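## Task

Carry the white rack holding tubes from the counter to the desk, and carry the empty red rack from the desk to the counter, passing through the self-closing door. At the end both racks stand upright, each tube sits fully seated in a hole of the white rack, and the door is closed. No rack or tube may touch the floor. One or both robots may be used. Finish with grippers open and robots moved away, and no robot toppled or left leaning.

## Robot and tools

Robots: two identical Hello Robot Stretch 3 units, r1 and r2. Each has a two-wheel differential base (0.33 m long, 0.34 m wide, small passive omni wheel at the back), a lift on a mast, one telescoping arm that sticks out to the robot's RIGHT, a wrist (yaw, pitch, roll), a two-finger gripper, and a pan/tilt head. The base cannot strafe; to move the gripper forward or back you drive the base. Turning on the spot pivots about the point between the drive wheels, 0.05 m behind the front edge. With the arm in and the wrist folded, the turning sweep has radius 0.28 m; an unfolded level wrist reaches beyond it.

Frames: each robot reports in its own base frame: origin on the floor between the drive wheels, x forward, y left, z up. hand_pose is the fingertip meeting point in that frame. Odometry is that base frame as it was when the scene began; it only counts wheel rotation, so slipping shows as travel. Headings are positive to the left, within -3.142 to 3.142. The two robots' frames are unrelated; only images, lidar_m and the depth grids show where one robot is relative to the other.

execute_actions: argument actions is a list holding one action or none (empty list just returns state and images). An action is an object keyed by "r1" and/or "r2". Each robot entry may hold:
- base: exactly one of {"translate_m": d} (relative straight drive from where the base last reported itself, metres, -1 to 1, positive forward) or {"rotate_rad": d} (relative turn in place, radians, -3.2 to 3.2, positive counter-clockwise seen from above).
- joints: absolute targets by name: lift_m 0 to 1.1 (arm height on mast); arm_m 0 to 0.52 (extension); wrist_yaw_rad -1.345 to 4.42 (0 along the arm, positive toward the robot's front, 3.0 folds over the base); wrist_pitch_rad -1.57 to 0.451 (0 level, negative tips fingers down); wrist_roll_rad -2.911 to 2.911 (0 fingers side by side); gripper_m -0.089 to 0.179 (bigger is wider; real fingertip gap is about 0.007 less when nearly shut and 0.025 less when fully open, zero below 0.007); head_pan_rad -3.953 to 1.73 (0 ahead, positive left, -1.57 along the arm); head_tilt_rad -1.53 to 0.419 (negative down).
- contact_limits: {"arm_m": effort %} from 1 to 100; the arm stops with contact_stop when its effort reaches that level. Lower is softer, but too low stops instantly; it also caps holding force until the next action.
All motions in one action begin together. Anything left out may still be pushing toward its previous target. Unknown keys or out-of-range numbers reject the whole call. cameras picks images: r1_head_camera, r1_nav_camera, r1_wrist_camera, r2_head_camera, r2_nav_camera, r2_wrist_camera, or "all"; omitted or null gives all, [] gives none. If a result reports a stop, later calls in that same reply are skipped.

wait: seconds 0 to 10; commands nothing, returns state and images. zoom_image: camera plus region [x0, y0, x1, y1] in pixels of that camera's latest full image, at most 504 by 504. finished_scene: scene is the current scene number; irreversible, reports success, then gives the next task.

Result lines: base_status and joint_status tell how each commanded motion ended: done (for the base, the wheels turned as ordered, slip included), off_target (stopped short and may still push), contact_stop, time_out or torque_fault (target abandoned; it holds where it stopped unless slack or switched off). on_its_own covers uncommanded parts; "held at" is the held target, not the actual position. joint_positions use the same names. motor_effort is percent of maximum, positive toward higher values, peak in brackets; readings carry fixed biases and noise. Positive wheel effort pushes forward. lidar_m: 12 ranges in metres, sector 1 straight ahead then counter-clockwise in 30 degree steps (4th left, 7th behind, 10th right), plane 0.17 m up, range 0.15 to 12, "-" for nothing; sees table legs not tops, misses glass and thin legs, sees the other robot; own parts can block sectors 5, 6, 9, 10. wrist_depth_mm (45 to 1000) and head_depth_mm (280 to 4000, sideways image) are 7x7 grids of median depth. base_tilt is in degrees, forward/right positive, with a fixed offset up to about 4 degrees. turned_by_wheels and turned_by_imu give turning since the previous result.

Speed: with lift_m under 0.30, arm_m under 0.03 and wrist_yaw_rad over 2.54 the base goes up to 0.30 m/s and 1.9 rad/s; otherwise 0.10 m/s and 0.63 rad/s.

Gripping: command gripper_m below the object's width; to let go, command at least 0.02 more than where the fingers met it. Readings do not confirm a hold. Overly hard squeezes get weakened by a stall guard; resend a different value to grip again.

Folding: fold or unfold the wrist only with lift_m between 0.32 and 0.95, wrist_pitch_rad -0.4 and roll near 0; once folded, lift may go down to 0.25. With yaw below -0.4 keep pitch at -0.5 or lower.

Cautions: contact_stop makes the lift or arm go slack (a loaded lift may sink; closing fingers on a surface can raise it). Base, wrist and head push blindly; a wrist pushed too long shuts off for 10 s. Pushing something solid with the gripper above about 0.45 m, repeated pushes, driving while hooked on something fixed, or snagging furniture (especially reversing) can tip a robot: undo in small steps, pull the gripper free, and lower lift_m near 0.2 if still leaning. Robot-to-robot contact is never reported; a base touching the other robot presses hard after millimetres, which can end the run. Identical drive commands differ by up to 2.5 cm per metre between robots, which matters if both carry one load. Loose objects may get nudged occasionally. Avoid drops, slams and hard pushes; never let racks or tubes reach the floor. The world keeps running while you think, holding your last command.

Each tool is called after ">>>" in YAML: its name, and indented under it one key for each argument.

## Session

>>> execute_actions:
  actions: []

Scene clock: 0.00 s.
r1.base_odometry: x=+0.000 y=+0.000 heading=+0.000 (m, m, rad; r1's odometry frame)
r1.turned_by_wheels: +0.000 (rad since the last result)
r1.turned_by_imu: +0.000 (rad since the last result)
r1.base_tilt: forward=-0.1 right=+0.8 (deg)
r1.lidar_m: 1.22 1.48 1.37 1.38 1.76 2.55 0.99 0.73 0.65 0.66 0.79 1.22
r1.head_depth_mm: 1136 1129 1121 1113 1105 1101 1091 / 1182 1177 1165 1163 1149 1147 1133 / 1232 1223 1213 1209 1194 1186 1181 / 1290 1278 1269 1256 1250 1239 1232 / 1345 1332 1320 1306 1305 1290 1287 / 1402 1400 1382 1371 1362 1351 1340 / 1482 1461 1452 1436 1425 1420 1408
r1.base_status: not commanded
r1.joint_positions: lift_m=+0.444 arm_m=+0.001 wrist_yaw_rad=+2.989 wrist_pitch_rad=-0.548 wrist_roll_rad=-0.003 gripper_m=+0.037 head_pan_rad=+0.006 head_tilt_rad=-0.019
r1.joint_status: not commanded
r1.motor_effort: left_wheel=+0 right_wheel=+0 lift_m=+29 arm_m=+0 wrist_yaw_rad=+0 wrist_pitch_rad=+5 wrist_roll_rad=+0 gripper_m=+0 head_pan_rad=+0 head_tilt_rad=+2 (%)
r1.hand_pose: x=+0.0101 y=+0.0580 z=+0.4284 quat_wxyz=(+0.243, +0.692, +0.139, +0.665) (m; r1's base frame)
r1.wrist_depth_mm: - - - - - - - / - - - - - - - / - 987 - - - - - / 863 842 842 834 848 861 858 / 709 715 - 715 725 717 713 / 605 616 - 619 636 619 618 / 538 557 - 544 539 543 537
r2.base_odometry: x=+0.000 y=+0.000 heading=+0.000 (m, m, rad; r2's odometry frame)
r2.turned_by_wheels: +0.000 (rad since the last result)
r2.turned_by_imu: +0.000 (rad since the last result)
r2.base_tilt: forward=-0.9 right=+1.3 (deg)
r2.lidar_m: 0.66 0.80 0.74 0.75 0.95 1.97 2.01 2.55 2.42 1.03 0.70 0.65
r2.head_depth_mm: 597 592 590 585 581 578 573 / 624 618 614 610 606 601 596 / 653 647 643 638 633 630 624 / 687 680 675 670 664 658 653 / 720 715 707 702 698 691 684 / 760 753 747 740 735 726 720 / 803 796 787 781 773 767 760
r2.base_status: not commanded
r2.joint_positions: lift_m=+0.444 arm_m=+0.003 wrist_yaw_rad=+2.838 wrist_pitch_rad=-0.537 wrist_roll_rad=+0.007 gripper_m=+0.037 head_pan_rad=+0.020 head_tilt_rad=-0.016
r2.joint_status: not commanded
r2.motor_effort: left_wheel=-1 right_wheel=+0 lift_m=+28 arm_m=-1 wrist_yaw_rad=+0 wrist_pitch_rad=+5 wrist_roll_rad=+0 gripper_m=+1 head_pan_rad=+0 head_tilt_rad=+1 (%)
r2.hand_pose: x=+0.0409 y=+0.0506 z=+0.4310 quat_wxyz=(+0.289, +0.704, +0.082, +0.643) (m; r2's base frame)
r2.wrist_depth_mm: - 807 774 742 705 678 661 / - 898 861 820 770 743 715 / - 966 935 912 872 825 784 / 851 - 875 894 899 871 822 / 715 - 734 754 754 758 748 / 622 613 - 633 662 655 661 / 545 549 - 562 554 573 575
pictures: r1_head_camera (sideways: a quarter turn clockwise sets it upright), r1_nav_camera (sideways: a quarter turn counterclockwise sets it upright), r1_wrist_camera, r2_head_camera (sideways: a quarter turn clockwise sets it upright), r2_nav_camera (sideways: a quarter turn counterclockwise sets it upright), r2_wrist_camera
Images, in order (width x height): r1_head_camera 896x504, r1_nav_camera 672x504, r1_wrist_camera 644x364, r2_head_camera 896x504, r2_nav_camera 672x504, r2_wrist_camera 644x364.

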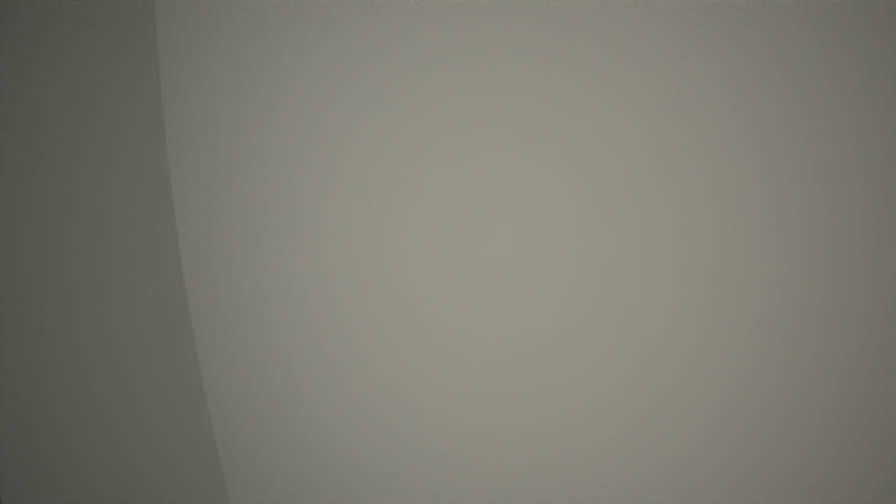

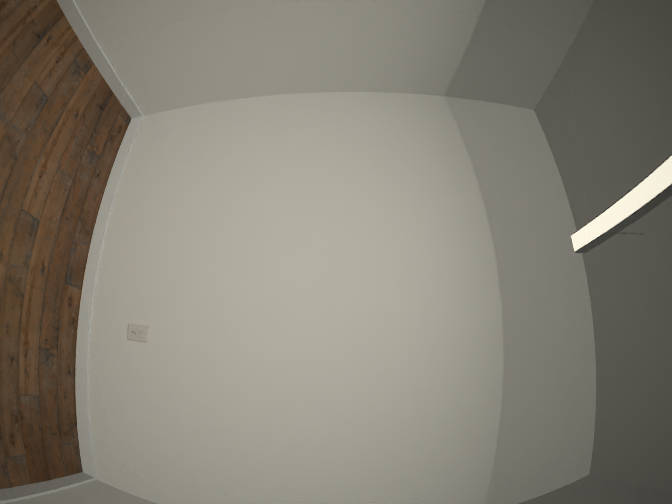

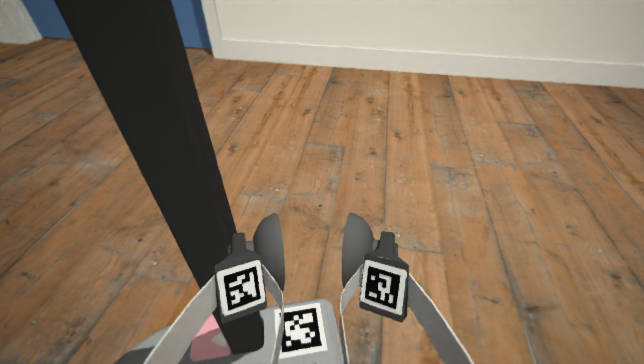

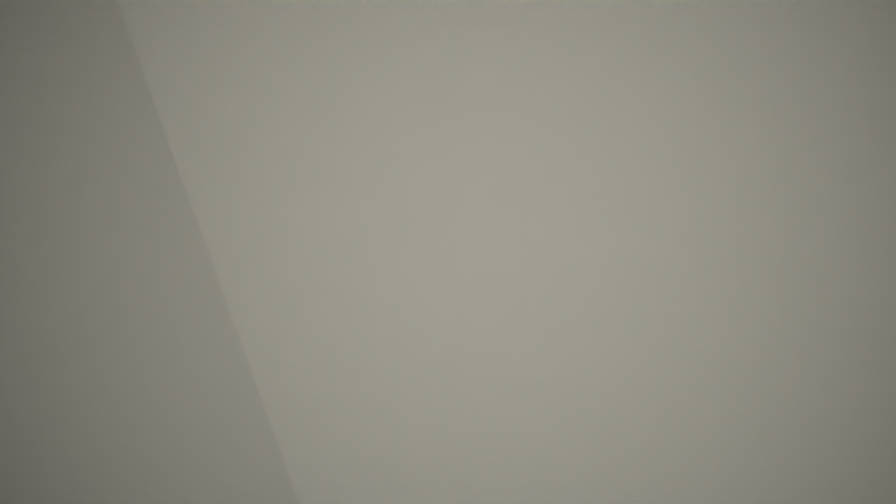

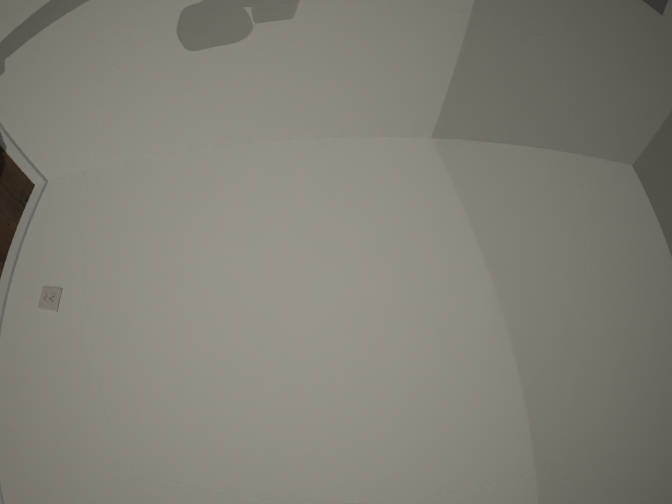

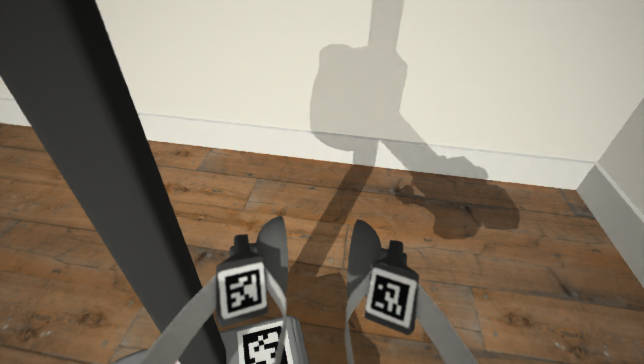

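>>> execute_actions:
  actions:
    - {"r1": {"joints": {"head_pan_rad": 1.6, "head_tilt_rad": -0.3}}, "r2": {"joints": {"head_pan_rad": -3.1, "head_tilt_rad": -0.3}}}
  cameras: ["r1_nav_camera", "r2_nav_camera", "r1_head_camera", "r2_head_camera"]

Scene clock: 2.53 s.
r1.base_odometry: x=+0.000 y=+0.000 heading=+0.000 (m, m, rad; r1's odometry frame)
r1.turned_by_wheels: +0.000 (rad since the last result)
r1.turned_by_imu: +0.000 (rad since the last result)
r1.base_tilt: forward=-0.2 right=+0.9 (deg)
r1.lidar_m: 1.22 1.48 1.37 1.38 1.76 2.55 0.98 0.73 0.65 0.66 0.79 1.22
r1.head_depth_mm: 1135 1184 1235 1293 1355 1422 1468 / 1180 1233 1287 1348 1417 1492 1527 / 1227 1281 1342 1406 1486 1565 1541 / 1278 1334 1397 1478 1554 1650 1538 / 1328 1393 1463 1552 1629 1725 1529 / 1470 1551 1642 1719 1842 1908 1523 / 1543 1623 1726 1832 1951 1971 1513
r1.base_status: not commanded
r1.joint_positions: lift_m=+0.444 arm_m=+0.001 wrist_yaw_rad=+2.989 wrist_pitch_rad=-0.548 wrist_roll_rad=-0.003 gripper_m=+0.037 head_pan_rad=+1.593 head_tilt_rad=-0.296
r1.joint_status: all done
r1.motor_effort: left_wheel=+0(1) right_wheel=+0(0) lift_m=+30(30) arm_m=+0(1) wrist_yaw_rad=+0(1) wrist_pitch_rad=+5(5) wrist_roll_rad=+0(0) gripper_m=+0(0) head_pan_rad=+4(49) head_tilt_rad=-1(24) (%)
r1.hand_pose: x=+0.0101 y=+0.0580 z=+0.4284 quat_wxyz=(+0.243, +0.692, +0.139, +0.665) (m; r1's base frame)
r1.wrist_depth_mm: - - - - - - - / - - - - - - - / - 992 - - - - - / 850 833 836 843 856 852 845 / 707 710 - 712 715 709 717 / 612 616 - 611 629 618 615 / 542 555 - 546 538 547 545
r2.base_odometry: x=+0.000 y=+0.000 heading=+0.000 (m, m, rad; r2's odometry frame)
r2.turned_by_wheels: +0.000 (rad since the last result)
r2.turned_by_imu: +0.001 (rad since the last result)
r2.base_tilt: forward=-0.8 right=+1.3 (deg)
r2.lidar_m: 0.66 0.80 0.74 0.75 0.96 1.97 2.01 2.54 2.42 1.04 0.70 0.65
r2.head_depth_mm: 1735 1789 1864 1928 2012 2086 1691 / 1810 1867 1948 2030 2131 2158 1691 / 1877 1960 2037 2131 2239 2205 1696 / 1965 2053 2153 2251 2359 2210 1698 / 2075 2154 2259 2371 2483 2221 1707 / 2171 2280 2393 2523 2638 2224 1701 / 2293 2401 2528 2666 2789 2228 1713
r2.base_status: not commanded
r2.joint_positions: lift_m=+0.444 arm_m=+0.003 wrist_yaw_rad=+2.838 wrist_pitch_rad=-0.537 wrist_roll_rad=+0.007 gripper_m=+0.037 head_pan_rad=-3.093 head_tilt_rad=-0.296
r2.joint_status: all done
r2.motor_effort: left_wheel=+0(0) right_wheel=+0(0) lift_m=+29(28) arm_m=-1(1) wrist_yaw_rad=-1(1) wrist_pitch_rad=+5(5) wrist_roll_rad=+0(0) gripper_m=+0(1) head_pan_rad=-3(44) head_tilt_rad=-2(21) (%)
r2.hand_pose: x=+0.0409 y=+0.0506 z=+0.4310 quat_wxyz=(+0.289, +0.704, +0.082, +0.643) (m; r2's base frame)
r2.wrist_depth_mm: - 798 772 739 716 684 660 / - 880 845 815 780 741 727 / - 985 948 914 878 822 790 / 859 - 883 891 893 888 816 / 719 - 739 748 760 761 743 / 613 607 - 639 655 651 659 / 550 551 - 554 542 567 577
pictures: r1_head_camera (sideways: a quarter turn clockwise sets it upright), r1_nav_camera (sideways: a quarter turn counterclockwise sets it upright), r2_head_camera (sideways: a quarter turn clockwise sets it upright), r2_nav_camera (sideways: a quarter turn counterclockwise sets it upright)
camera_calibration (this result's frames):
r1_head_camera: T_world_to_cam=[[0.0470343, -0.282318, -0.958167, 1.26596], [-0.998613, -0.0359934, -0.0384145, 0.0606209], [-0.0236426, 0.958645, -0.28362, 0.323997], [0, 0, 0, 1]] pos_world=[0.00865347, 0.0489869, 1.30722]
r1_nav_camera: T_world_to_cam=[[0.00512275, 0.316374, 0.948621, -1.19804], [0.999241, 0.0350124, -0.0170731, 0.0666573], [-0.038615, 0.947988, -0.315955, 0.369994], [0, 0, 0, 1]] pos_world=[-0.0461821, 0.0259468, 1.25453]
r2_head_camera: T_world_to_cam=[[0.243215, -0.000813593, -0.969972, 1.2771], [0.0343064, -0.999367, 0.00944041, -0.0149675], [-0.969365, -0.0355723, -0.243034, 0.279208], [0, 0, 0, 1]] pos_world=[-0.0394419, -0.00398687, 1.30675]
r2_nav_camera: T_world_to_cam=[[-0.308876, -0.00148831, 0.951101, -1.19378], [-0.0983333, 0.99469, -0.0303779, 0.0883494], [-0.946005, -0.102908, -0.307383, 0.355876], [0, 0, 0, 1]] pos_world=[-0.0233807, -0.0530345, 1.24748]
Images, in order (width x height): r1_head_camera 896x504, r1_nav_camera 672x504, r2_head_camera 896x504, r2_nav_camera 672x504.

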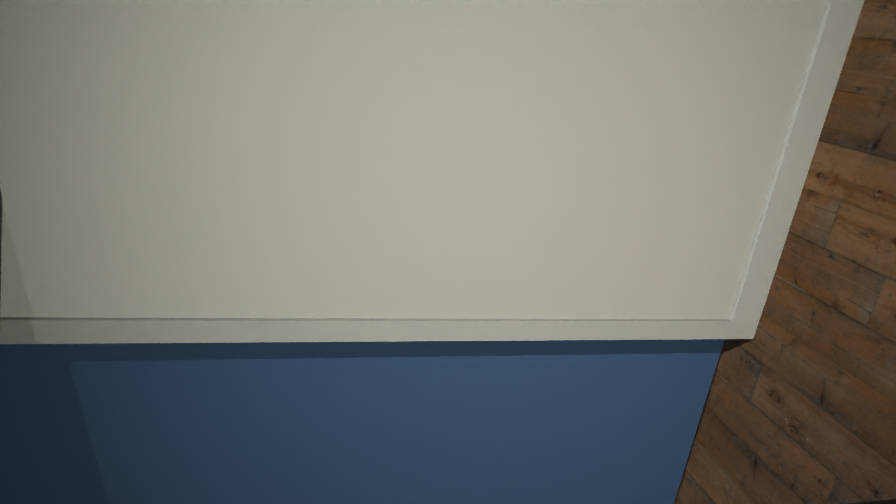

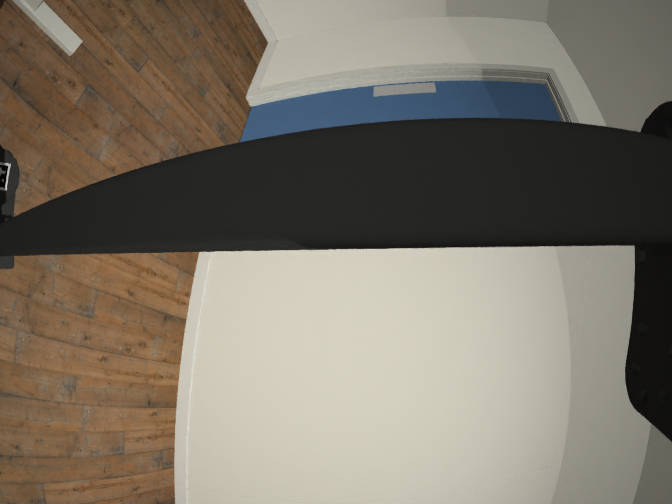

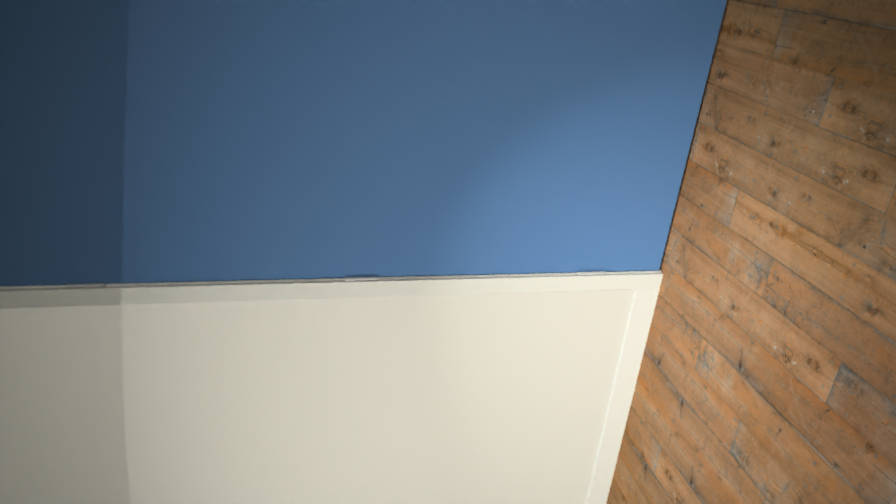

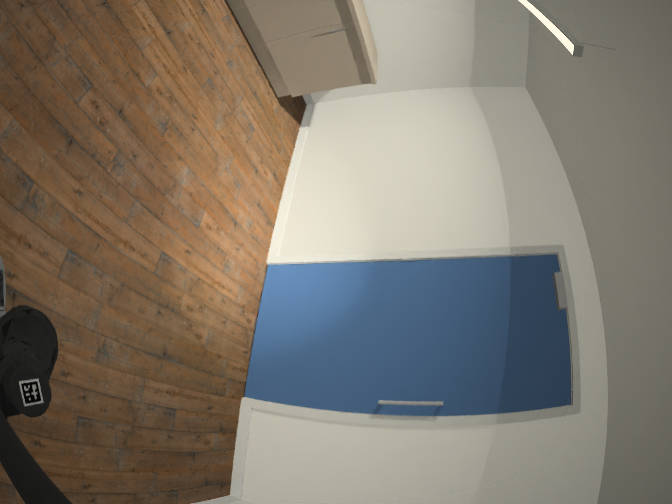

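>>> execute_actions:
  actions:
    - {"r1": {"joints": {"head_pan_rad": -3.1, "head_tilt_rad": -0.3}}, "r2": {"joints": {"head_pan_rad": -2.0, "head_tilt_rad": -0.3}}}
  cameras: ["r1_nav_camera", "r2_nav_camera", "r1_head_camera", "r2_head_camera"]

Scene clock: 9.70 s.
r1.base_odometry: x=+0.000 y=+0.000 heading=+0.000 (m, m, rad; r1's odometry frame)
r1.turned_by_wheels: +0.000 (rad since the last result)
r1.turned_by_imu: -0.001 (rad since the last result)
r1.base_tilt: forward=-0.2 right=+0.8 (deg)
r1.lidar_m: 1.22 1.48 1.37 1.37 1.76 2.55 0.98 0.73 0.65 0.66 0.79 1.22
r1.head_depth_mm: 2167 2255 2336 1485 1007 2033 1552 / 2254 2342 2470 1466 1018 2027 1540 / 1917 2088 2260 1443 1037 1106 1182 / 1450 1540 1629 1416 1784 1864 1541 / 1162 1213 1282 1270 1404 1515 1483 / 969 1008 1051 1086 1137 1201 1268 / 832 863 894 927 964 1003 1047
r1.base_status: not commanded
r1.joint_positions: lift_m=+0.444 arm_m=+0.001 wrist_yaw_rad=+2.989 wrist_pitch_rad=-0.548 wrist_roll_rad=-0.003 gripper_m=+0.037 head_pan_rad=-3.093 head_tilt_rad=-0.296
r1.joint_status: all done
r1.motor_effort: left_wheel=+0(1) right_wheel=+0(0) lift_m=+30(30) arm_m=+1(0) wrist_yaw_rad=+0(0) wrist_pitch_rad=+5(5) wrist_roll_rad=+0(0) gripper_m=+0(0) head_pan_rad=-4(48) head_tilt_rad=-1(2) (%)
r1.hand_pose: x=+0.0101 y=+0.0580 z=+0.4284 quat_wxyz=(+0.243, +0.692, +0.139, +0.665) (m; r1's base frame)
r1.wrist_depth_mm: - - - - - - - / - - - - - - - / - 977 - - - - - / 843 838 847 841 838 862 866 / 712 713 - 725 705 714 712 / 617 607 - 613 639 615 610 / 540 548 - 545 536 548 548
r2.base_odometry: x=+0.000 y=+0.000 heading=+0.000 (m, m, rad; r2's odometry frame)
r2.turned_by_wheels: +0.000 (rad since the last result)
r2.turned_by_imu: +0.001 (rad since the last result)
r2.base_tilt: forward=-0.8 right=+1.3 (deg)
r2.lidar_m: 0.66 0.80 0.74 0.75 0.96 1.97 2.00 2.54 2.42 1.03 0.70 0.65
r2.head_depth_mm: 2775 2875 3009 2512 2613 2197 1693 / 2751 2884 3003 2505 2612 2203 1698 / 2762 2861 3003 2518 2586 2208 1690 / 2760 2874 2989 2479 2571 2222 1701 / 2729 2834 2943 2466 2578 2222 1711 / 2721 2847 2967 3062 3031 2228 1710 / 2412 2349 2303 2283 2234 2084 1717
r2.base_status: not commanded
r2.joint_positions: lift_m=+0.444 arm_m=+0.003 wrist_yaw_rad=+2.838 wrist_pitch_rad=-0.537 wrist_roll_rad=+0.007 gripper_m=+0.037 head_pan_rad=-2.007 head_tilt_rad=-0.296
r2.joint_status: all done
r2.motor_effort: left_wheel=-1(0) right_wheel=+0(0) lift_m=+29(28) arm_m=+0(1) wrist_yaw_rad=+1(0) wrist_pitch_rad=+5(5) wrist_roll_rad=+0(0) gripper_m=+0(0) head_pan_rad=+4(42) head_tilt_rad=-1(1) (%)
r2.hand_pose: x=+0.0409 y=+0.0506 z=+0.4310 quat_wxyz=(+0.289, +0.704, +0.082, +0.643) (m; r2's base frame)
r2.wrist_depth_mm: - 801 779 734 711 689 659 / - 887 873 823 782 756 720 / - 970 946 914 873 837 788 / 843 - 874 882 915 881 821 / 719 - 750 743 746 767 733 / 615 618 - 631 649 653 653 / 543 555 - 559 553 576 578
pictures: r1_head_camera (sideways: a quarter turn clockwise sets it upright), r1_nav_camera (sideways: a quarter turn counterclockwise sets it upright), r2_head_camera (sideways: a quarter turn clockwise sets it upright), r2_nav_camera (sideways: a quarter turn counterclockwise sets it upright)
camera_calibration (this result's frames):
r1_head_camera: T_world_to_cam=[[0.28114, 0.0546037, -0.958112, 1.26446], [0.0627902, -0.997287, -0.0384118, 0.0541427], [-0.95761, -0.0493609, -0.283806, 0.329936], [0, 0, 0, 1]] pos_world=[-0.0429388, 0.00123769, 1.30721]
r1_nav_camera: T_world_to_cam=[[-0.316582, -0.0033794, 0.948559, -1.196], [-0.0618156, 0.997942, -0.0170756, 0.073133], [-0.946549, -0.0640416, -0.316139, 0.375772], [0, 0, 0, 1]] pos_world=[-0.018425, -0.0529592, 1.25452]
r2_head_camera: T_world_to_cam=[[0.114163, 0.214758, -0.969972, 1.27788], [0.899998, -0.435792, 0.00944041, -0.0202482], [-0.420678, -0.874051, -0.243034, 0.275861], [0, 0, 0, 1]] pos_world=[-0.0116156, -0.042144, 1.30675]
r2_nav_camera: T_world_to_cam=[[-0.142754, -0.273913, 0.951101, -1.19479], [-0.925725, 0.376975, -0.0303779, 0.0933965], [-0.35022, -0.884795, -0.307383, 0.352242], [0, 0, 0, 1]] pos_world=[0.0392612, -0.0508144, 1.24748]
Images, in order (width x height): r1_head_camera 896x504, r1_nav_camera 672x504, r2_head_camera 896x504, r2_nav_camera 672x504.

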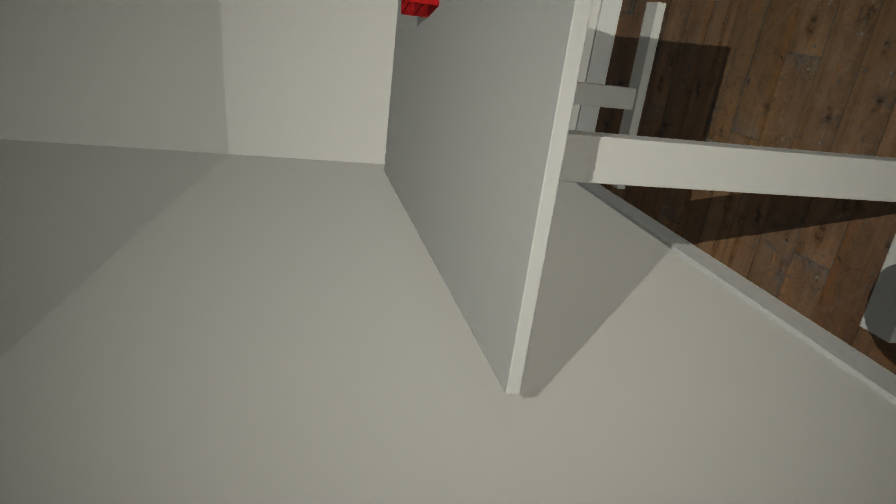

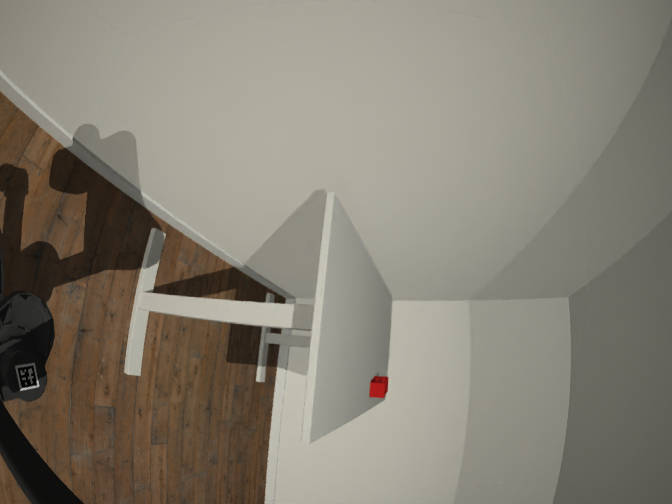

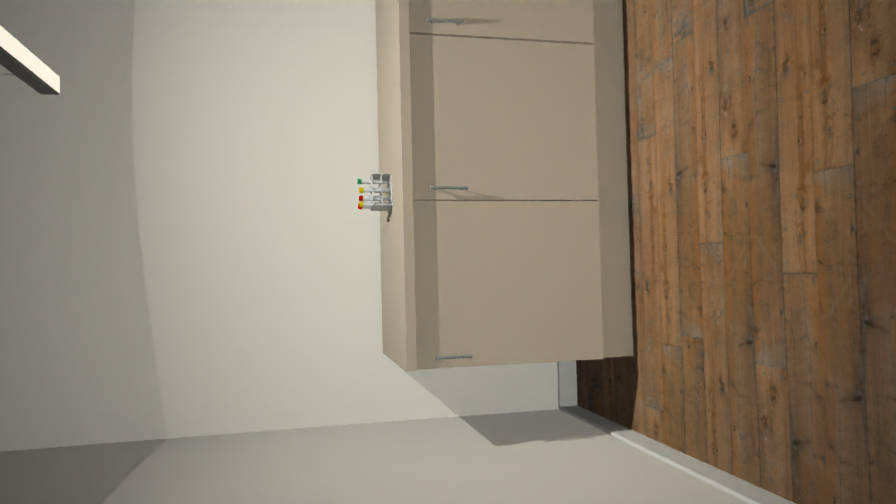

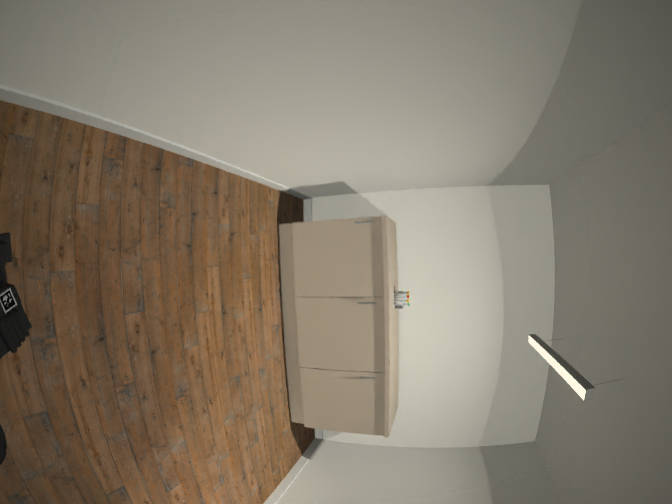

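>>> zoom_image:
  camera: "r2_head_camera"
  region: [320, 150, 440, 240]

>>> zoom_image:
  camera: "r1_head_camera"
  region: [360, 0, 480, 60]

Region (320, 150, 440, 240) of r2_head_camera's 896x504 image, scaled by 4.200, with more detail than that image has; it fills the top 378 rows of this view, and the rest is white.

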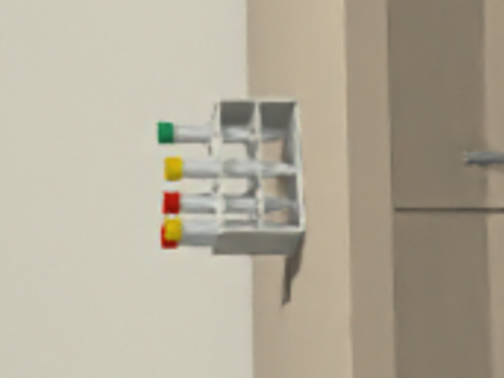

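Region (360, 0, 480, 60) of r1_head_camera's 896x504 image, scaled by 4.200, with more detail than that image has.

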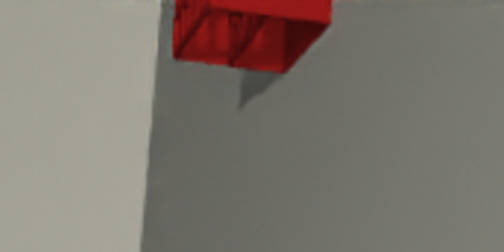

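>>> execute_actions:
  actions:
    - {"r1": {"joints": {"head_pan_rad": -3.45, "head_tilt_rad": -0.35}}, "r2": {"base": {"rotate_rad": -2.08}, "joints": {"head_pan_rad": 0.0, "head_tilt_rad": -0.3, "lift_m": 0.25}}}
  cameras: ["r1_head_camera", "r2_head_camera", "r2_nav_camera"]

Scene clock: 23.73 s.
r1.base_odometry: x=+0.000 y=+0.000 heading=+0.000 (m, m, rad; r1's odometry frame)
r1.turned_by_wheels: +0.000 (rad since the last result)
r1.turned_by_imu: -0.001 (rad since the last result)
r1.base_tilt: forward=-0.2 right=+0.9 (deg)
r1.lidar_m: 1.23 1.48 1.37 1.38 1.76 2.55 0.98 0.73 0.65 0.66 0.79 1.22
r1.head_depth_mm: 2182 2316 2438 2614 2695 1908 1477 / 2190 2313 2491 2621 2668 1895 1473 / 2210 2330 2475 1208 2517 1897 1472 / 2214 2342 2444 1194 2468 1888 1458 / 2241 2352 2478 1182 2240 1728 1338 / 2215 2287 2186 1166 2101 1721 1407 / 1585 1625 1654 1154 1716 1717 1448
r1.base_status: not commanded
r1.joint_positions: lift_m=+0.444 arm_m=+0.001 wrist_yaw_rad=+2.989 wrist_pitch_rad=-0.548 wrist_roll_rad=-0.003 gripper_m=+0.037 head_pan_rad=-3.443 head_tilt_rad=-0.345
r1.joint_status: all done
r1.motor_effort: left_wheel=+0(0) right_wheel=+0(0) lift_m=+30(29) arm_m=+0(1) wrist_yaw_rad=+0(0) wrist_pitch_rad=+5(5) wrist_roll_rad=+0(0) gripper_m=+0(0) head_pan_rad=-5(34) head_tilt_rad=-1(11) (%)
r1.hand_pose: x=+0.0101 y=+0.0580 z=+0.4284 quat_wxyz=(+0.243, +0.692, +0.139, +0.665) (m; r1's base frame)
r1.wrist_depth_mm: - - - - - - - / - - - - - - - / - 997 - - - - - / 824 812 854 834 843 856 837 / 703 703 - 706 711 710 715 / 615 616 - 611 640 621 613 / 540 553 - 546 535 538 547
r2.base_odometry: x=+0.000 y=+0.000 heading=-2.080 (m, m, rad; r2's odometry frame)
r2.turned_by_wheels: -2.080 (rad since the last result)
r2.turned_by_imu: -2.048 (rad since the last result)
r2.base_tilt: forward=-0.6 right=+1.2 (deg)
r2.lidar_m: 2.41 1.00 0.69 0.65 0.66 0.79 0.74 0.76 0.98 1.97 2.02 2.57
r2.head_depth_mm: 2813 2939 3073 2563 2675 2224 1698 / 2788 2900 3043 2563 2642 2205 1699 / 2781 2887 3008 2517 2638 2225 1694 / 2755 2851 2972 2490 2593 2222 1709 / 2735 2806 2953 2459 2555 2225 1710 / 2686 2815 2939 2437 2630 2221 1710 / 2681 2776 2876 2959 2798 2239 1706
r2.base_status: done
r2.joint_positions: lift_m=+0.250 arm_m=+0.003 wrist_yaw_rad=+2.838 wrist_pitch_rad=-0.538 wrist_roll_rad=+0.007 gripper_m=+0.037 head_pan_rad=-0.007 head_tilt_rad=-0.297
r2.joint_status: all done
r2.motor_effort: left_wheel=+1(8) right_wheel=-3(8) lift_m=+24(26) arm_m=-1(1) wrist_yaw_rad=+0(0) wrist_pitch_rad=+5(5) wrist_roll_rad=+0(0) gripper_m=+0(1) head_pan_rad=+5(46) head_tilt_rad=+1(2) (%)
r2.hand_pose: x=+0.0408 y=+0.0505 z=+0.2370 quat_wxyz=(+0.289, +0.704, +0.082, +0.643) (m; r2's base frame)
r2.wrist_depth_mm: - 591 641 704 772 873 977 / - 641 696 753 835 917 - / 616 674 702 725 730 744 766 / 555 - 570 578 586 596 602 / 473 - - 487 496 498 500 / - - - 415 426 422 428 / - - - 367 361 371 374
pictures: r1_head_camera (sideways: a quarter turn clockwise sets it upright), r2_head_camera (sideways: a quarter turn clockwise sets it upright), r2_nav_camera (sideways: a quarter turn counterclockwise sets it upright)
camera_calibration (this result's frames):
r1_head_camera: T_world_to_cam=[[0.327328, -0.0589383, -0.943071, 1.24453], [-0.281213, -0.958905, -0.0376774, 0.0552827], [-0.902095, 0.277537, -0.33045, 0.390304], [0, 0, 0, 1]] pos_world=[-0.0397325, 0.0180379, 1.30474]
r2_head_camera: T_world_to_cam=[[-0.2433, 0.0143742, -0.969845, 1.2799], [0.0214627, 0.999725, 0.0094328, -0.0148792], [0.969714, -0.0185205, -0.243542, 0.268041], [0, 0, 0, 1]] pos_world=[0.0517959, 0.00144186, 1.30672]
r2_nav_camera: T_world_to_cam=[[0.308977, -0.0157361, 0.950939, -1.19733], [0.0427144, -0.998625, -0.0304039, 0.0875228], [0.95011, 0.0500129, -0.30788, 0.344957], [0, 0, 0, 1]] pos_world=[0.0384629, 0.0513087, 1.24746]
Images, in order (width x height): r1_head_camera 896x504, r2_head_camera 896x504, r2_nav_camera 672x504.

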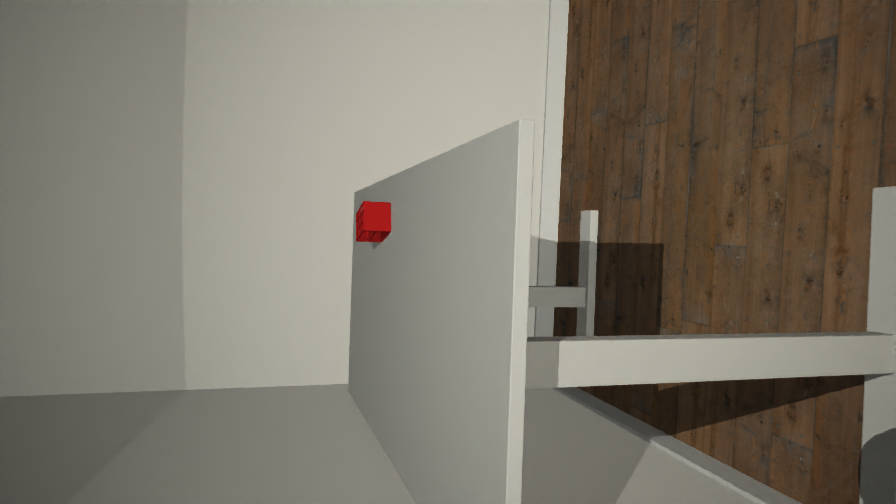

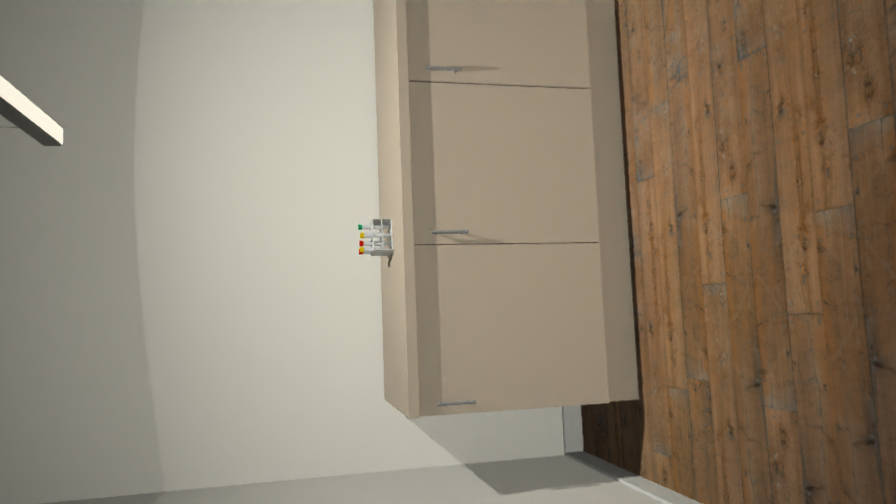

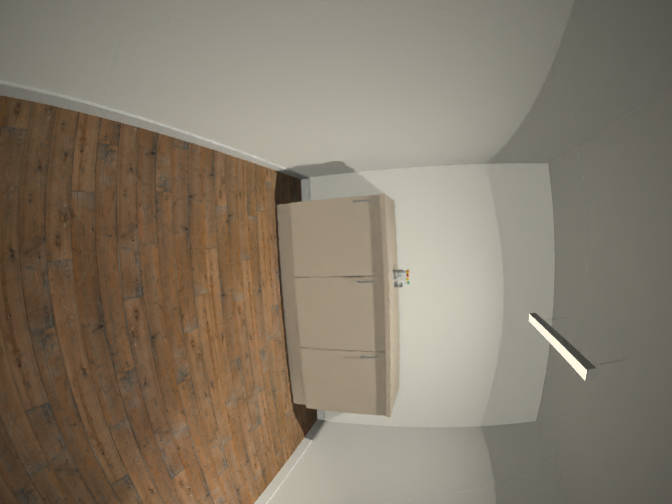

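>>> execute_actions:
  actions:
    - {"r1": {"base": {"rotate_rad": 1.257}, "joints": {"lift_m": 0.25, "head_pan_rad": 0.0, "head_tilt_rad": -0.3}}, "r2": {"base": {"translate_m": 1.0}}}
  cameras: []

>>> execute_actions:
  actions:
    - {"r1": {"base": {"translate_m": 0.62}}, "r2": {"base": {"translate_m": 0.75}}}
  cameras: []

>>> execute_actions:
  actions:
    - {"r1": {"base": {"rotate_rad": -1.571}, "joints": {"head_pan_rad": -2.6, "head_tilt_rad": -0.4}}, "r2": {"base": {"rotate_rad": 1.68}, "joints": {"head_pan_rad": -1.57, "head_tilt_rad": -0.5, "lift_m": 0.5}}}
  cameras: ["r1_head_camera", "r2_head_camera"]

Scene clock: 32.80 s.
r1.base_odometry: x=+0.000 y=+0.000 heading=+1.257 (m, m, rad; r1's odometry frame)
r1.turned_by_wheels: +1.257 (rad since the last result)
r1.turned_by_imu: +1.253 (rad since the last result)
r1.base_tilt: forward=-0.2 right=+0.9 (deg)
r1.lidar_m: 1.37 1.43 2.13 0.98 0.90 0.67 0.65 0.68 0.96 1.22 1.28 1.41
r1.head_depth_mm: 1160 1220 1287 1360 1443 1538 1531 / 1168 1227 1302 1370 1445 1542 1530 / 1171 1226 1297 1379 1452 1552 1526 / 1172 1235 1305 1380 1464 1558 1519 / 1176 1242 1313 1384 1469 1565 1508 / 1190 1249 1323 1395 1474 1580 1508 / 1193 1254 1318 1402 1487 1582 1498
r1.base_status: done
r1.joint_positions: lift_m=+0.250 arm_m=+0.001 wrist_yaw_rad=+2.989 wrist_pitch_rad=-0.549 wrist_roll_rad=-0.003 gripper_m=+0.037 head_pan_rad=-0.007 head_tilt_rad=-0.310
r1.joint_status: all done
r1.motor_effort: left_wheel=-2(11) right_wheel=+2(9) lift_m=+19(26) arm_m=+1(0) wrist_yaw_rad=+0(0) wrist_pitch_rad=+5(5) wrist_roll_rad=+0(0) gripper_m=+0(0) head_pan_rad=+4(49) head_tilt_rad=+6(13) (%)
r1.hand_pose: x=+0.0101 y=+0.0579 z=+0.2349 quat_wxyz=(+0.243, +0.692, +0.140, +0.665) (m; r1's base frame)
r1.wrist_depth_mm: 858 - - - - - - / 811 - 878 873 871 880 892 / 679 637 680 681 671 686 685 / 549 546 545 555 546 554 557 / 475 - - - 465 468 467 / - - - - 410 398 400 / - - - - 353 354 355
r2.base_odometry: x=-0.487 y=-0.873 heading=-2.080 (m, m, rad; r2's odometry frame)
r2.turned_by_wheels: +0.000 (rad since the last result)
r2.turned_by_imu: +0.003 (rad since the last result)
r2.base_tilt: forward=-0.8 right=+1.3 (deg)
r2.lidar_m: 1.42 1.11 0.77 0.72 0.74 0.96 1.74 1.77 2.02 1.89 1.94 1.51
r2.head_depth_mm: 1875 1951 2040 1705 1544 1615 1696 / 1854 1931 2034 1703 1519 1595 1646 / 1848 1906 1985 1722 1508 1573 1641 / 1816 1889 1967 1651 1484 1555 1642 / 1794 1870 1947 1751 1466 1541 1604 / 1783 1855 1928 1754 1452 1522 1599 / 1764 1837 1908 1771 1430 1505 1606
r2.base_status: done
r2.joint_positions: lift_m=+0.250 arm_m=+0.003 wrist_yaw_rad=+2.838 wrist_pitch_rad=-0.538 wrist_roll_rad=+0.007 gripper_m=+0.037 head_pan_rad=-0.007 head_tilt_rad=-0.297
r2.joint_status: not commanded
r2.motor_effort: left_wheel=+1(9) right_wheel=-2(7) lift_m=+24(24) arm_m=-1(1) wrist_yaw_rad=+1(0) wrist_pitch_rad=+5(5) wrist_roll_rad=+0(0) gripper_m=+0(1) head_pan_rad=+4(5) head_tilt_rad=-1(0) (%)
r2.hand_pose: x=+0.0408 y=+0.0505 z=+0.2370 quat_wxyz=(+0.289, +0.704, +0.082, +0.643) (m; r2's base frame)
r2.wrist_depth_mm: - 650 703 753 848 947 - / - 708 761 847 890 - - / 646 706 705 711 730 746 758 / 554 - 572 578 592 602 608 / 477 - - 485 496 497 501 / - - - 411 428 425 431 / - - - 367 362 372 377
pictures: none
No camera images: the call's "cameras" was empty. Leave "cameras" out to get every camera's image.

Scene clock: 37.00 s.
r1.base_odometry: x=+0.191 y=+0.590 heading=+1.257 (m, m, rad; r1's odometry frame)
r1.turned_by_wheels: +0.000 (rad since the last result)
r1.turned_by_imu: -0.003 (rad since the last result)
r1.base_tilt: forward=-0.2 right=+0.8 (deg)
r1.lidar_m: 0.75 0.78 1.21 2.53 1.25 1.31 1.28 1.34 1.28 1.24 1.03 0.77
r1.head_depth_mm: 612 643 676 717 759 806 861 / 614 646 681 719 764 812 866 / 617 647 683 722 764 814 872 / 619 652 686 725 770 817 875 / 621 653 688 729 773 822 881 / 624 656 692 730 778 828 885 / 626 658 698 735 780 831 889
r1.base_status: done
r1.joint_positions: lift_m=+0.250 arm_m=+0.001 wrist_yaw_rad=+2.989 wrist_pitch_rad=-0.549 wrist_roll_rad=-0.003 gripper_m=+0.037 head_pan_rad=-0.007 head_tilt_rad=-0.309
r1.joint_status: not commanded
r1.motor_effort: left_wheel=-2(6) right_wheel=+1(9) lift_m=+19(19) arm_m=+1(0) wrist_yaw_rad=+1(0) wrist_pitch_rad=+5(5) wrist_roll_rad=+0(0) gripper_m=+1(0) head_pan_rad=+4(5) head_tilt_rad=+6(6) (%)
r1.hand_pose: x=+0.0101 y=+0.0578 z=+0.2348 quat_wxyz=(+0.243, +0.692, +0.140, +0.665) (m; r1's base frame)
r1.wrist_depth_mm: - - - - - - 741 / 865 - 880 882 889 892 738 / 676 643 672 692 685 669 677 / 540 546 551 556 553 558 555 / 482 - - - 468 467 470 / - - - - 418 404 403 / - - - - 351 353 358
r2.base_odometry: x=-0.853 y=-1.528 heading=-2.080 (m, m, rad; r2's odometry frame)
r2.turned_by_wheels: +0.000 (rad since the last result)
r2.turned_by_imu: +0.002 (rad since the last result)
r2.base_tilt: forward=-0.8 right=+1.3 (deg)
r2.lidar_m: 0.67 0.68 0.82 0.78 0.79 1.03 2.41 2.54 1.95 1.85 1.03 0.71
r2.head_depth_mm: 1159 1207 1259 1312 957 732 766 / 1150 1199 1250 1296 955 730 755 / 1139 1181 1232 1284 906 719 747 / 1129 1172 1227 1274 949 711 738 / 1120 1163 1215 1266 968 705 730 / 1106 1150 1197 1249 972 699 720 / 1100 1141 1190 1239 979 693 713
r2.base_status: done
r2.joint_positions: lift_m=+0.250 arm_m=+0.003 wrist_yaw_rad=+2.838 wrist_pitch_rad=-0.538 wrist_roll_rad=+0.007 gripper_m=+0.037 head_pan_rad=-0.007 head_tilt_rad=-0.298
r2.joint_status: not commanded
r2.motor_effort: left_wheel=+1(7) right_wheel=-2(6) lift_m=+24(24) arm_m=-1(1) wrist_yaw_rad=+0(0) wrist_pitch_rad=+5(5) wrist_roll_rad=+0(0) gripper_m=+0(1) head_pan_rad=+4(4) head_tilt_rad=+0(1) (%)
r2.hand_pose: x=+0.0408 y=+0.0505 z=+0.2370 quat_wxyz=(+0.289, +0.704, +0.082, +0.643) (m; r2's base frame)
r2.wrist_depth_mm: - 692 750 817 915 - 568 / - 760 807 880 948 990 599 / 649 703 699 719 738 749 656 / 550 - 570 582 589 598 604 / 477 - - 484 495 499 505 / - - - 416 428 423 430 / - - - 369 358 371 375
pictures: none
No camera images: the call's "cameras" was empty. Leave "cameras" out to get every camera's image.

Scene clock: 40.13 s.
r1.base_odometry: x=+0.191 y=+0.590 heading=-0.314 (m, m, rad; r1's odometry frame)
r1.turned_by_wheels: -1.571 (rad since the last result)
r1.turned_by_imu: -1.564 (rad since the last result)
r1.base_tilt: forward=-0.2 right=+0.8 (deg)
r1.lidar_m: 1.24 1.04 0.77 0.75 0.78 1.20 2.53 1.24 1.32 1.28 1.33 1.28
r1.head_depth_mm: 2175 2314 2387 2560 2451 1809 1416 / 2311 2444 2461 2669 2454 1786 1408 / 2320 2497 2377 1363 2459 1776 1404 / 1956 2109 2111 1340 2415 1776 1406 / 1702 1815 1872 1317 1466 1601 1403 / 1508 1595 1656 1734 1923 1718 1393 / 1346 1414 1474 1555 1660 1694 1391
r1.base_status: done
r1.joint_positions: lift_m=+0.250 arm_m=+0.001 wrist_yaw_rad=+2.989 wrist_pitch_rad=-0.549 wrist_roll_rad=-0.003 gripper_m=+0.037 head_pan_rad=-2.593 head_tilt_rad=-0.396
r1.joint_status: all done
r1.motor_effort: left_wheel=+1(14) right_wheel=-2(8) lift_m=+19(19) arm_m=+0(0) wrist_yaw_rad=+0(1) wrist_pitch_rad=+5(5) wrist_roll_rad=+0(0) gripper_m=+0(0) head_pan_rad=-4(48) head_tilt_rad=-1(14) (%)
r1.hand_pose: x=+0.0101 y=+0.0578 z=+0.2348 quat_wxyz=(+0.243, +0.692, +0.140, +0.665) (m; r1's base frame)
r1.wrist_depth_mm: 665 - 709 738 784 805 851 / 721 - 779 795 835 853 885 / 669 644 673 671 678 681 670 / 548 547 550 551 553 544 553 / 469 - - - 465 463 468 / - - - - 414 405 403 / - - - - 353 357 353
r2.base_odometry: x=-0.853 y=-1.528 heading=-0.400 (m, m, rad; r2's odometry frame)
r2.turned_by_wheels: +1.680 (rad since the last result)
r2.turned_by_imu: +1.657 (rad since the last result)
r2.base_tilt: forward=-0.7 right=+1.2 (deg)
r2.lidar_m: 0.78 0.81 1.13 2.48 2.53 1.91 1.85 0.93 0.69 0.67 0.70 0.80
r2.head_depth_mm: 1083 1165 1242 925 751 829 924 / 1085 1164 1229 903 754 830 924 / 1089 1166 1242 933 756 832 928 / 1087 1171 1245 937 759 833 930 / 1090 1164 1249 939 761 833 932 / 1091 1168 1248 945 763 836 932 / 1091 1171 1251 947 767 837 931
r2.base_status: done
r2.joint_positions: lift_m=+0.500 arm_m=+0.003 wrist_yaw_rad=+2.838 wrist_pitch_rad=-0.538 wrist_roll_rad=+0.007 gripper_m=+0.037 head_pan_rad=-1.563 head_tilt_rad=-0.494
r2.joint_status: all done
r2.motor_effort: left_wheel=-2(8) right_wheel=+2(11) lift_m=+33(34) arm_m=-1(1) wrist_yaw_rad=+0(1) wrist_pitch_rad=+5(5) wrist_roll_rad=+0(0) gripper_m=-1(1) head_pan_rad=-3(43) head_tilt_rad=-3(17) (%)
r2.hand_pose: x=+0.0408 y=+0.0505 z=+0.4865 quat_wxyz=(+0.289, +0.704, +0.082, +0.643) (m; r2's base frame)
r2.wrist_depth_mm: - - - - - 951 706 / - - - - - 973 724 / - - - - - - 737 / 942 - 980 973 998 949 750 / 786 - 824 815 831 833 753 / 677 681 - 698 720 708 714 / 597 604 627 618 614 626 635
pictures: r1_head_camera (sideways: a quarter turn clockwise sets it upright), r2_head_camera (sideways: a quarter turn clockwise sets it upright)
camera_calibration (this result's frames):
r1_head_camera: T_world_to_cam=[[0.300357, 0.231436, -0.925323, 1.22153], [0.536276, -0.843239, -0.0368318, 0.0491926], [-0.788793, -0.485166, -0.377386, 0.450695], [0, 0, 0, 1]] pos_world=[-0.0377717, -0.0225632, 1.30221]
r2_head_camera: T_world_to_cam=[[0.00930634, 0.429027, -0.903244, 1.19141], [0.999946, -0.00821386, 0.00640123, -0.0168992], [-0.00467282, -0.903255, -0.42908, 0.515448], [0, 0, 0, 1]] pos_world=[0.00821917, -0.0457045, 1.29741]
Images, in order (width x height): r1_head_camera 896x504, r2_head_camera 896x504.

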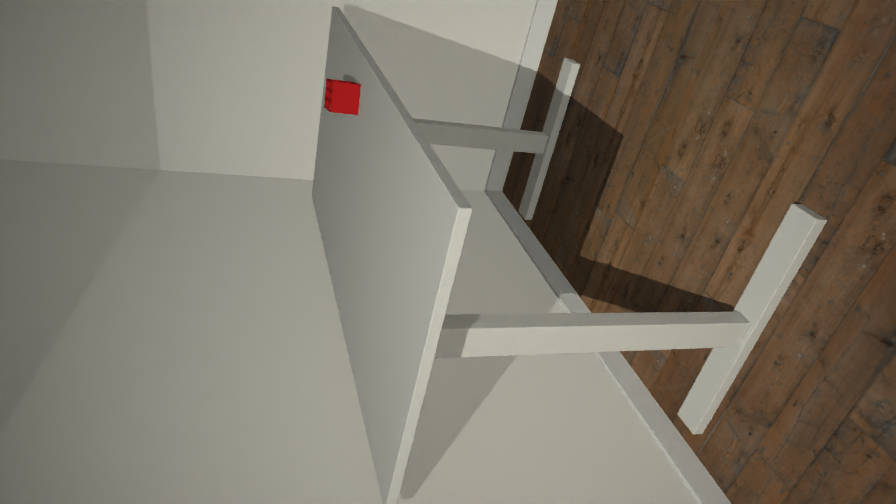

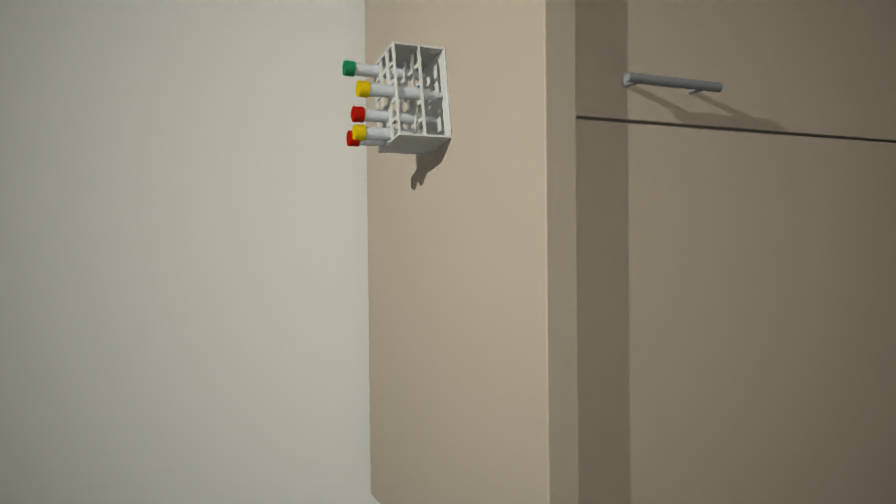

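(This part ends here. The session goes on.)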